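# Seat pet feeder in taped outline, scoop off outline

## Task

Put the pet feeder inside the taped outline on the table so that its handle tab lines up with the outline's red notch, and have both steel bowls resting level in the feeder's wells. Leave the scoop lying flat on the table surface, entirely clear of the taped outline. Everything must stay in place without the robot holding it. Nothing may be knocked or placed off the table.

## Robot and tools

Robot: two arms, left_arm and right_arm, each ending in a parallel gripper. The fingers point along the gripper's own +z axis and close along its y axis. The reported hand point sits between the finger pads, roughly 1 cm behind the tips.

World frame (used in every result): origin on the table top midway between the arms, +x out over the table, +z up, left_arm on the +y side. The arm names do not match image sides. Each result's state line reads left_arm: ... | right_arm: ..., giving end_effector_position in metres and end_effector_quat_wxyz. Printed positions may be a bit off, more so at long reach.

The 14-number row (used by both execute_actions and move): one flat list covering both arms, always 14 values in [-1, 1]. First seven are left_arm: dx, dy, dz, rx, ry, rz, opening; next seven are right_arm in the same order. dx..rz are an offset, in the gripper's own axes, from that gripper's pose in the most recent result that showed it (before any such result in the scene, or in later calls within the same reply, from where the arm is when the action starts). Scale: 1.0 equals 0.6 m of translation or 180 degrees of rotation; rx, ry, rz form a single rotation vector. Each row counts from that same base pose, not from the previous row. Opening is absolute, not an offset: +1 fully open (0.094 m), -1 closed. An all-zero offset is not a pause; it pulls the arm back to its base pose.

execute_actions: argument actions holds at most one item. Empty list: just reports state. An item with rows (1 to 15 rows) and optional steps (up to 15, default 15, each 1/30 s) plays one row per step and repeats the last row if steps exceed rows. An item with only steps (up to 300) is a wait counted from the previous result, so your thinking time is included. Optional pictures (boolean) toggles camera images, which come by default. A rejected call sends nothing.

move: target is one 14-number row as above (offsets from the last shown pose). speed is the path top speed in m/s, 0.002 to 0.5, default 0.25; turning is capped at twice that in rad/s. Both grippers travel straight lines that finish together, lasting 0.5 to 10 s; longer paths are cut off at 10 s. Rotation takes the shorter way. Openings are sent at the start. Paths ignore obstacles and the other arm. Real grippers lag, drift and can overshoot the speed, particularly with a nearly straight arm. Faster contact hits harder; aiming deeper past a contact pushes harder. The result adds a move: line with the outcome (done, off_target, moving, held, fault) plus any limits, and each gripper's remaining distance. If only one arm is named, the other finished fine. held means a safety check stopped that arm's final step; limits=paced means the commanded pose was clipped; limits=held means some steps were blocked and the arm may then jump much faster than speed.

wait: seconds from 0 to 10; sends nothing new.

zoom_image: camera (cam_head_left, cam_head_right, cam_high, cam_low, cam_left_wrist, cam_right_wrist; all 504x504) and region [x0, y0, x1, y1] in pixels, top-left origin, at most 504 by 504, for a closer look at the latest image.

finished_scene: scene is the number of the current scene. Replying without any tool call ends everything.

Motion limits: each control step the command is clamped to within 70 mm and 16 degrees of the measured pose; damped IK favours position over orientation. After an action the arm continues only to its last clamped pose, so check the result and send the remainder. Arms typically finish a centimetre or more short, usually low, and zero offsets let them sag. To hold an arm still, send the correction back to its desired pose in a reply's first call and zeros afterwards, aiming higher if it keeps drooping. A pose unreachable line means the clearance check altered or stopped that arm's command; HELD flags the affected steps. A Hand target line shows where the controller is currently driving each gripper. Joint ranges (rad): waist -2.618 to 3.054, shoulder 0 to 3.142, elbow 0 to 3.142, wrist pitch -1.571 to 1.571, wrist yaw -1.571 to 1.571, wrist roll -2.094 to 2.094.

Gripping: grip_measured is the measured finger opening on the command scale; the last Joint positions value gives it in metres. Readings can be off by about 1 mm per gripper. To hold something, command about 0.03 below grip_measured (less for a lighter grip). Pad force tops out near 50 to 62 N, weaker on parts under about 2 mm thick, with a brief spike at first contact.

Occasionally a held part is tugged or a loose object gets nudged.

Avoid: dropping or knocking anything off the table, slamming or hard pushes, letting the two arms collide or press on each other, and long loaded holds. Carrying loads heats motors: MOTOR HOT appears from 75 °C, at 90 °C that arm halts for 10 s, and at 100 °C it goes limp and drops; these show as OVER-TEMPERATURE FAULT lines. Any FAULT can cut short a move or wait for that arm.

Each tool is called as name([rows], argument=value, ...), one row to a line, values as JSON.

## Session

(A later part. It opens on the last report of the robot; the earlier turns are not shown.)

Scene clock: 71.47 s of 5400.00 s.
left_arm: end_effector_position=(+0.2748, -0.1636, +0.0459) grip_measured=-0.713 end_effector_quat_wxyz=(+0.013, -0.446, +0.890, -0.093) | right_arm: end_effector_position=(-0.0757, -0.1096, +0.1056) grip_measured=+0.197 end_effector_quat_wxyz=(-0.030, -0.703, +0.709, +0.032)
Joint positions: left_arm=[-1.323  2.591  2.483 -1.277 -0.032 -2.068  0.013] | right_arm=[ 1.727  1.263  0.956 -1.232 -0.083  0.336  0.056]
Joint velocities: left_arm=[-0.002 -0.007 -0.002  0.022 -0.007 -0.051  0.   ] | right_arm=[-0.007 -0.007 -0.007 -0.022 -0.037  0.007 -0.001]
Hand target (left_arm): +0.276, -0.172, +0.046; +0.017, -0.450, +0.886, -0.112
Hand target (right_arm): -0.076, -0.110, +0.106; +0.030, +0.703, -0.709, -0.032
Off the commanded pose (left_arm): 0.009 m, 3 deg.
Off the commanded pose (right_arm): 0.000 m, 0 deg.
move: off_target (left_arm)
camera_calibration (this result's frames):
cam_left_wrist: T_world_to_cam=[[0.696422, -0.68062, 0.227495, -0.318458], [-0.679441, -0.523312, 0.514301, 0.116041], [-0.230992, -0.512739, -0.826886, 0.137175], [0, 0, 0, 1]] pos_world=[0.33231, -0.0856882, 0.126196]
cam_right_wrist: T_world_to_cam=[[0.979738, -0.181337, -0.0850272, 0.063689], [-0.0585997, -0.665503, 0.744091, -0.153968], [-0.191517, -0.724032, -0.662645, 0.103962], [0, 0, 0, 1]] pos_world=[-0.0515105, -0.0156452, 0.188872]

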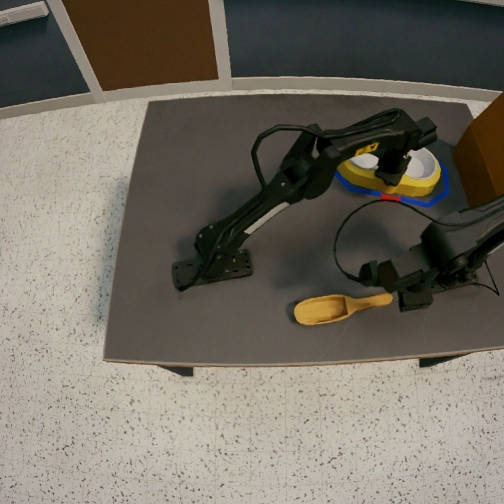

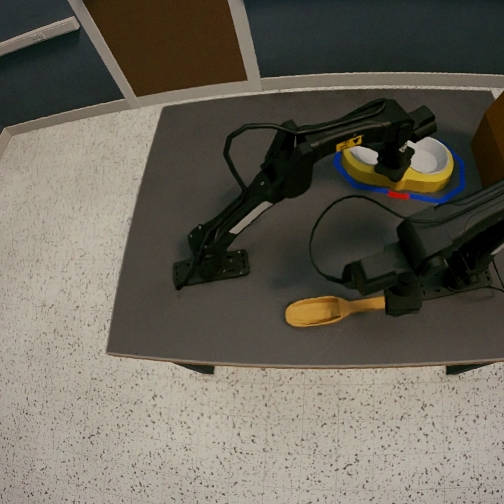

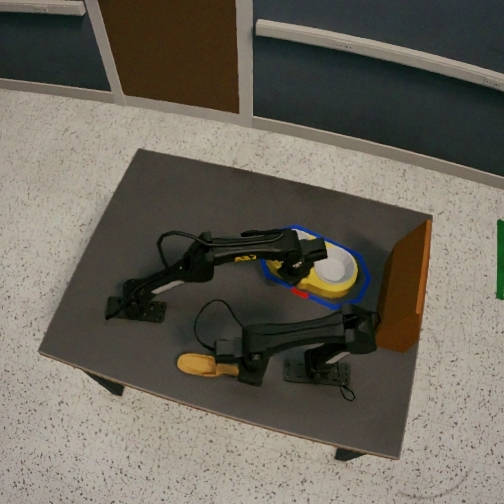

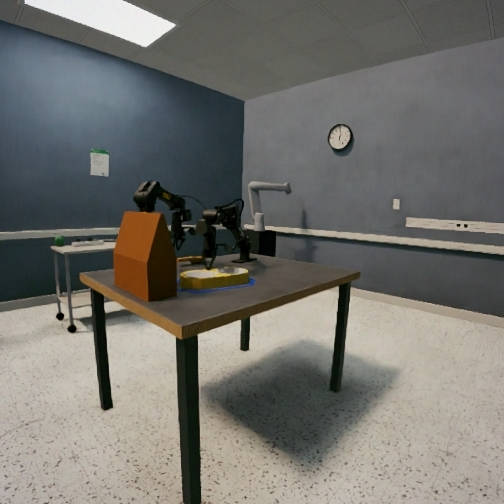

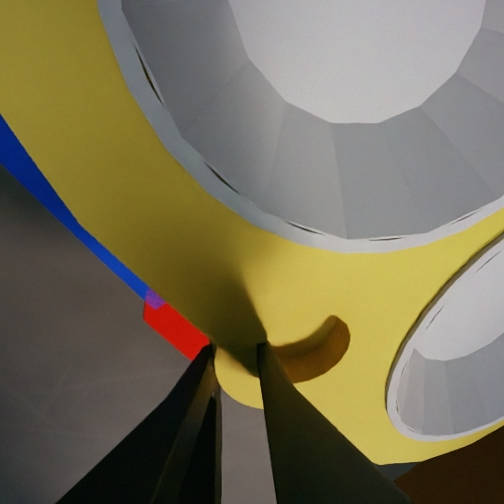

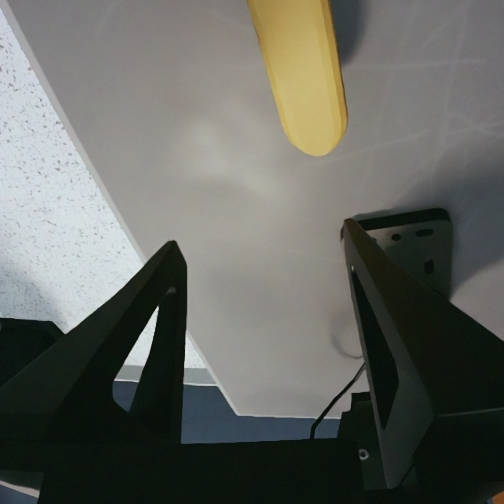

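A little further along the axis, then release.

move(target=[0.026,-0.012,0.004,0.01,0,0.008,-0.74,0,0,0,0,0,0,0.2], speed=0.03)

move(target=[0,0,0,0,0,0,-0.4,0,0,0,0,0,0,0.2])

move(target=[0,0,-0.08,0,0,0,-0.4,0,0,0,0,0,0,0.2], speed=0.08)

zoom_image(camera="cam_head_right", region=[320,110,480,220])

zoom_image(camera="cam_low", region=[160,240,280,310])

Scene clock: 76.10 s of 5400.00 s.
left_arm: end_effector_position=(+0.2740, -0.1706, +0.0464) grip_measured=-0.714 end_effector_quat_wxyz=(+0.018, -0.443, +0.891, -0.096) | right_arm: end_effector_position=(-0.0757, -0.1096, +0.1056) grip_measured=+0.197 end_effector_quat_wxyz=(-0.030, -0.703, +0.709, +0.032)
Joint positions: left_arm=[-1.334  2.641  2.58  -1.319 -0.044 -2.07   0.013] | right_arm=[ 1.727  1.263  0.956 -1.232 -0.083  0.336  0.056]
Joint velocities: left_arm=[ 0.002 -0.002  0.042 -0.022  0.051  0.051 -0.   ] | right_arm=[-0.002  0.002  0.012  0.022  0.007 -0.022 -0.   ]
Hand target (left_arm): +0.271, -0.180, +0.046; +0.021, -0.435, +0.894, -0.108
Hand target (right_arm): -0.076, -0.110, +0.106; +0.030, +0.703, -0.709, -0.032
Off the commanded pose (left_arm): 0.010 m, 2 deg.
Off the commanded pose (right_arm): 0.000 m, 0 deg.
After step 90, 0.67 s passed at rest.
move: done
camera_calibration (this result's frames):
cam_left_wrist: T_world_to_cam=[[0.689307, -0.684984, 0.235909, -0.321916], [-0.689134, -0.519493, 0.505195, 0.115367], [-0.223498, -0.510807, -0.830135, 0.132269], [0, 0, 0, 1]] pos_world=[0.330964, -0.0930115, 0.127461]
cam_right_wrist: T_world_to_cam=[[0.979738, -0.181337, -0.0850272, 0.063689], [-0.0585997, -0.665503, 0.744091, -0.153968], [-0.191517, -0.724032, -0.662645, 0.103962], [0, 0, 0, 1]] pos_world=[-0.0515105, -0.0156452, 0.188872]

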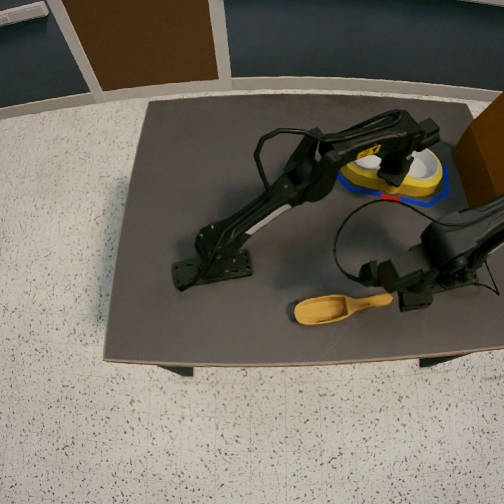

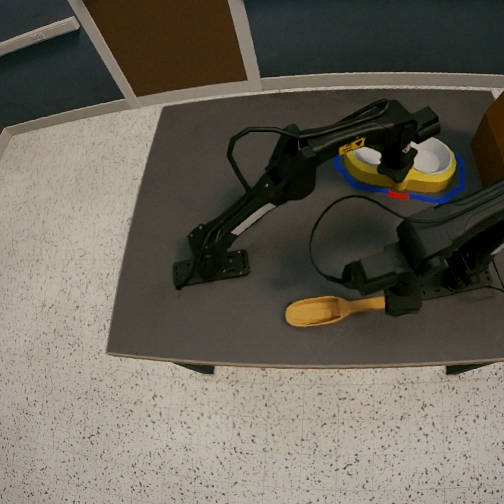

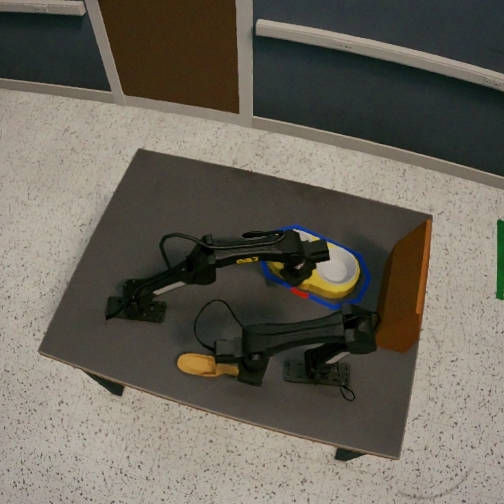

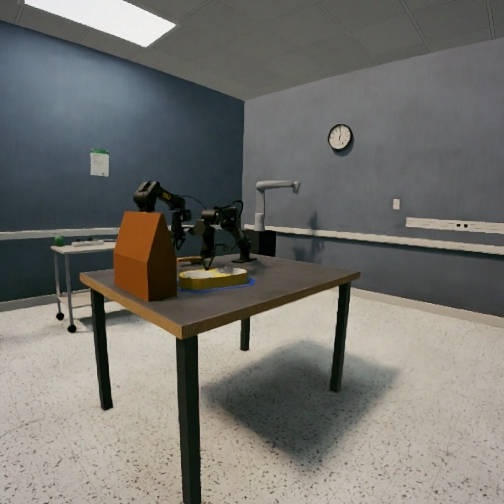

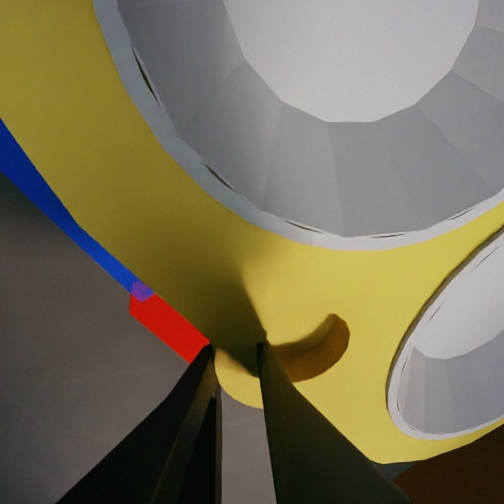

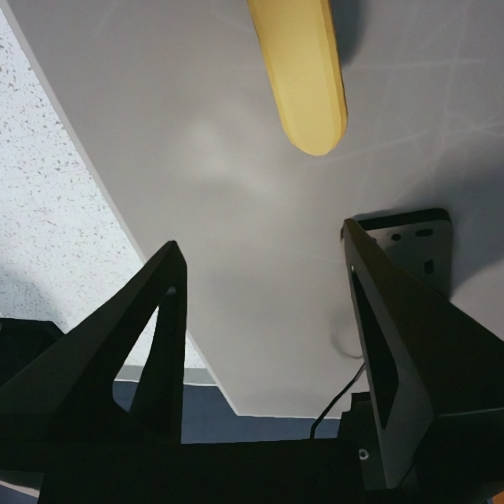

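Scene clock: 76.60 s of 5400.00 s.
left_arm: end_effector_position=(+0.2741, -0.1707, +0.0462) grip_measured=-0.402 end_effector_quat_wxyz=(+0.018, -0.443, +0.891, -0.096) | right_arm: end_effector_position=(-0.0757, -0.1096, +0.1056) grip_measured=+0.197 end_effector_quat_wxyz=(-0.030, -0.703, +0.709, +0.032)
Joint positions: left_arm=[-1.334  2.641  2.58  -1.318 -0.044 -2.07   0.028] | right_arm=[ 1.727  1.263  0.956 -1.232 -0.083  0.336  0.056]
Joint velocities: left_arm=[ 0.007 -0.007 -0.002  0.022 -0.081 -0.066  0.   ] | right_arm=[ 0.002 -0.022 -0.002 -0.037 -0.037  0.051  0.   ]
Hand target (left_arm): +0.274, -0.171, +0.046; +0.018, -0.443, +0.891, -0.096
Hand target (right_arm): -0.076, -0.110, +0.106; +0.030, +0.703, -0.709, -0.032
Off the commanded pose (left_arm): 0.000 m, 0 deg.
Off the commanded pose (right_arm): 0.000 m, 0 deg.
move: done
camera_calibration (this result's frames):
cam_left_wrist: T_world_to_cam=[[0.68927, -0.684902, 0.236255, -0.322013], [-0.689212, -0.519317, 0.505269, 0.115468], [-0.223369, -0.511097, -0.829992, 0.131981], [0, 0, 0, 1]] pos_world=[0.331016, -0.093128, 0.127278]
cam_right_wrist: T_world_to_cam=[[0.979738, -0.181337, -0.0850272, 0.063689], [-0.0585997, -0.665503, 0.744091, -0.153968], [-0.191517, -0.724032, -0.662645, 0.103962], [0, 0, 0, 1]] pos_world=[-0.0515105, -0.0156452, 0.188872]

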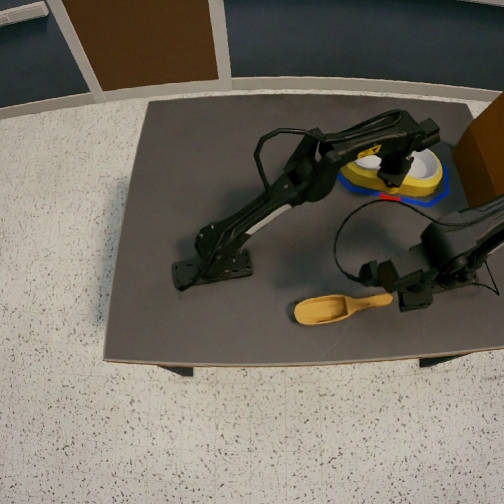

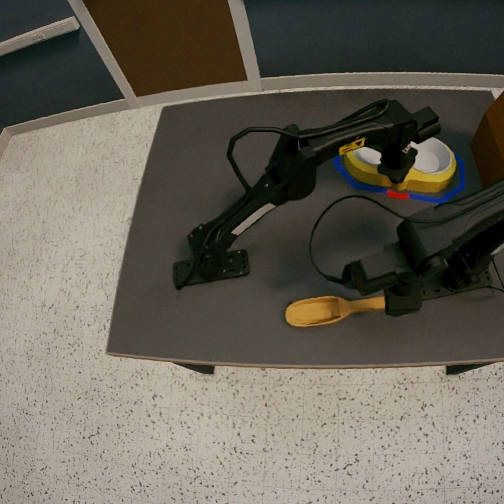

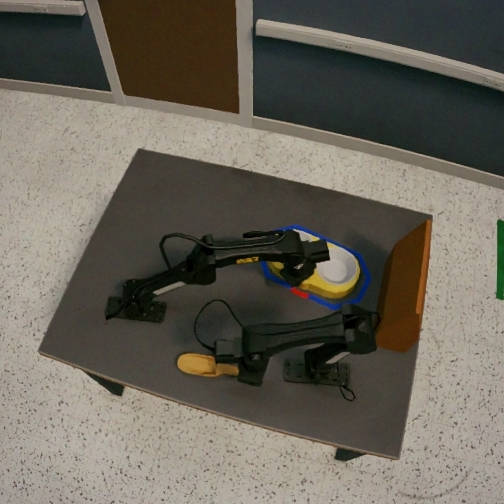

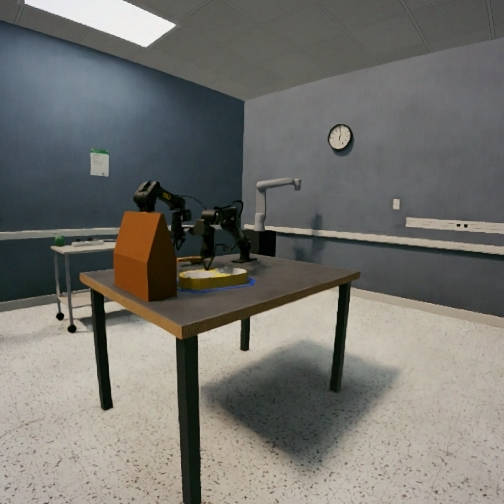

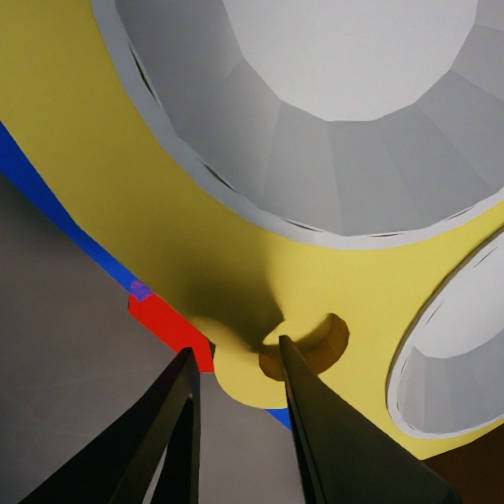

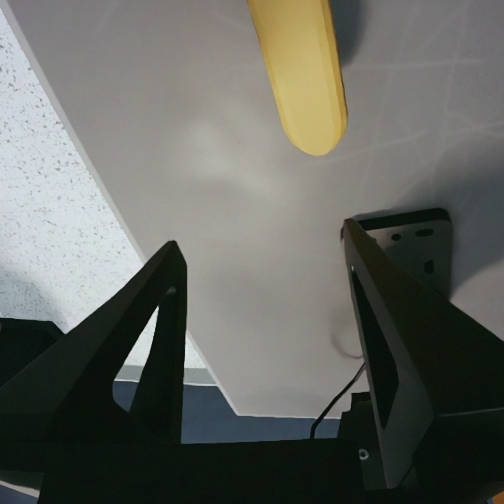

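Scene clock: 77.93 s of 5400.00 s.
left_arm: end_effector_position=(+0.2705, -0.1626, +0.0899) grip_measured=-0.402 end_effector_quat_wxyz=(+0.018, -0.443, +0.891, -0.100) | right_arm: end_effector_position=(-0.0757, -0.1096, +0.1056) grip_measured=+0.197 end_effector_quat_wxyz=(-0.030, -0.703, +0.709, +0.032)
Joint positions: left_arm=[-1.334  2.676  2.826 -1.522 -0.044 -2.07   0.028] | right_arm=[ 1.727  1.263  0.956 -1.232 -0.083  0.336  0.056]
Joint velocities: left_arm=[ 0.007  0.012  0.046 -0.022  0.007  0.007 -0.   ] | right_arm=[ 0.012  0.002 -0.002 -0.066  0.022  0.007  0.   ]
Hand target (left_arm): +0.268, -0.163, +0.093; +0.018, -0.443, +0.891, -0.100
Hand target (right_arm): -0.076, -0.110, +0.106; +0.030, +0.703, -0.709, -0.032
Off the commanded pose (left_arm): 0.004 m, 0 deg.
Off the commanded pose (right_arm): 0.000 m, 0 deg.
move: done
camera_calibration (this result's frames):
cam_left_wrist: T_world_to_cam=[[0.688488, -0.683147, 0.243506, -0.324465], [-0.690862, -0.515613, 0.506807, 0.0960152], [-0.220668, -0.517159, -0.826953, 0.169593], [0, 0, 0, 1]] pos_world=[0.327147, -0.0844436, 0.170594]
cam_right_wrist: T_world_to_cam=[[0.979738, -0.181337, -0.0850272, 0.063689], [-0.0585997, -0.665503, 0.744091, -0.153968], [-0.191517, -0.724032, -0.662645, 0.103962], [0, 0, 0, 1]] pos_world=[-0.0515105, -0.0156452, 0.188872]

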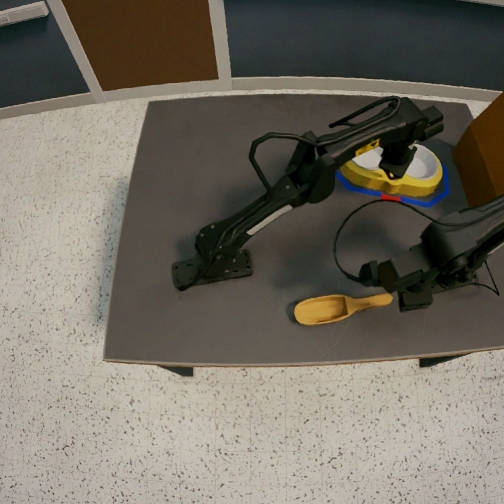

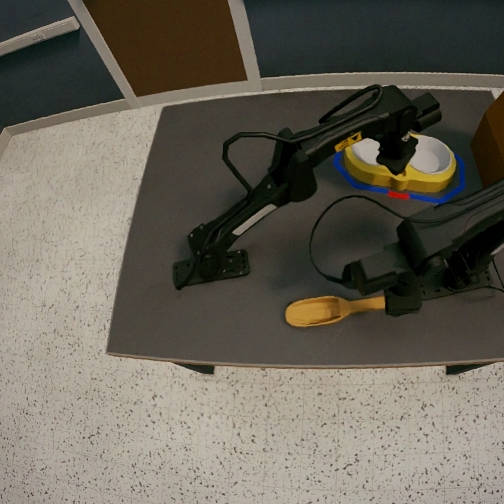

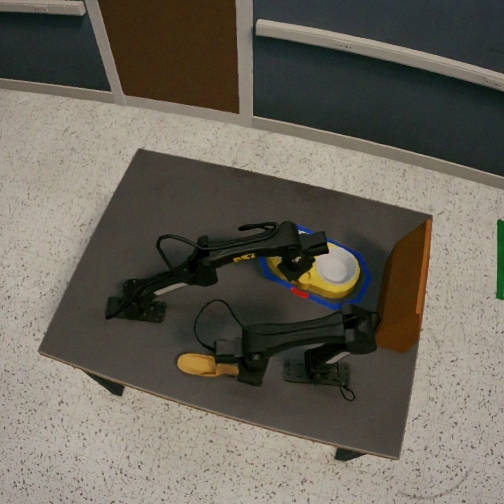

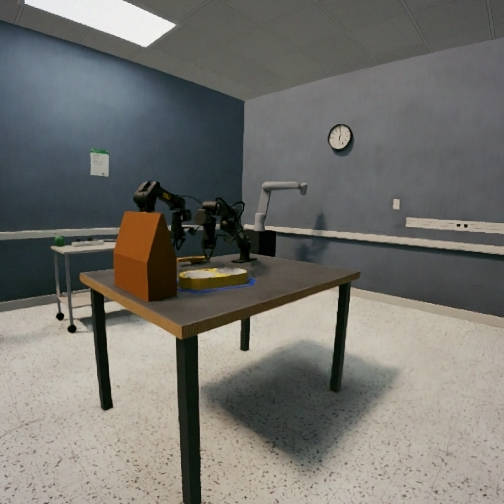

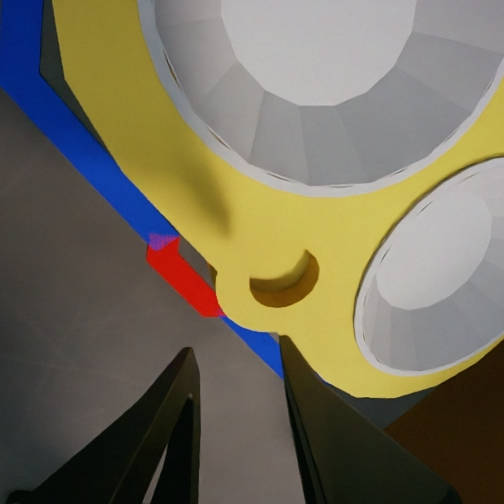

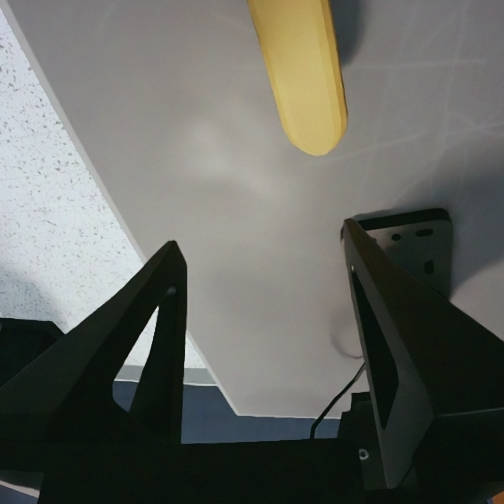

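Region (320, 110, 480, 220) of cam_head_right's 504x504 image, scaled by 3.150, with more detail than that image has; it fills the top 346 rows of this view, and the rest is white.

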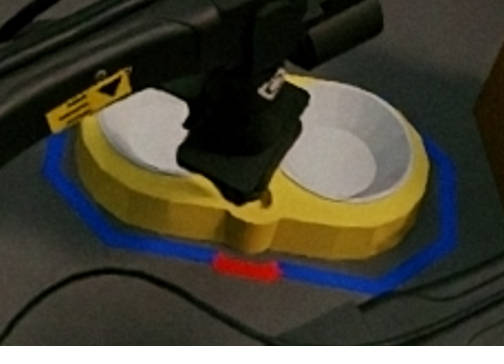

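Region (160, 240, 280, 310) of cam_low's 504x504 image, scaled by 4.200, with more detail than that image has; it fills the top 294 rows of this view, and the rest is white.

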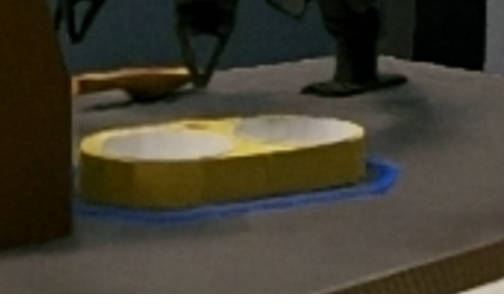

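finished_scene(scene=1)

The scene is finished: the task was done.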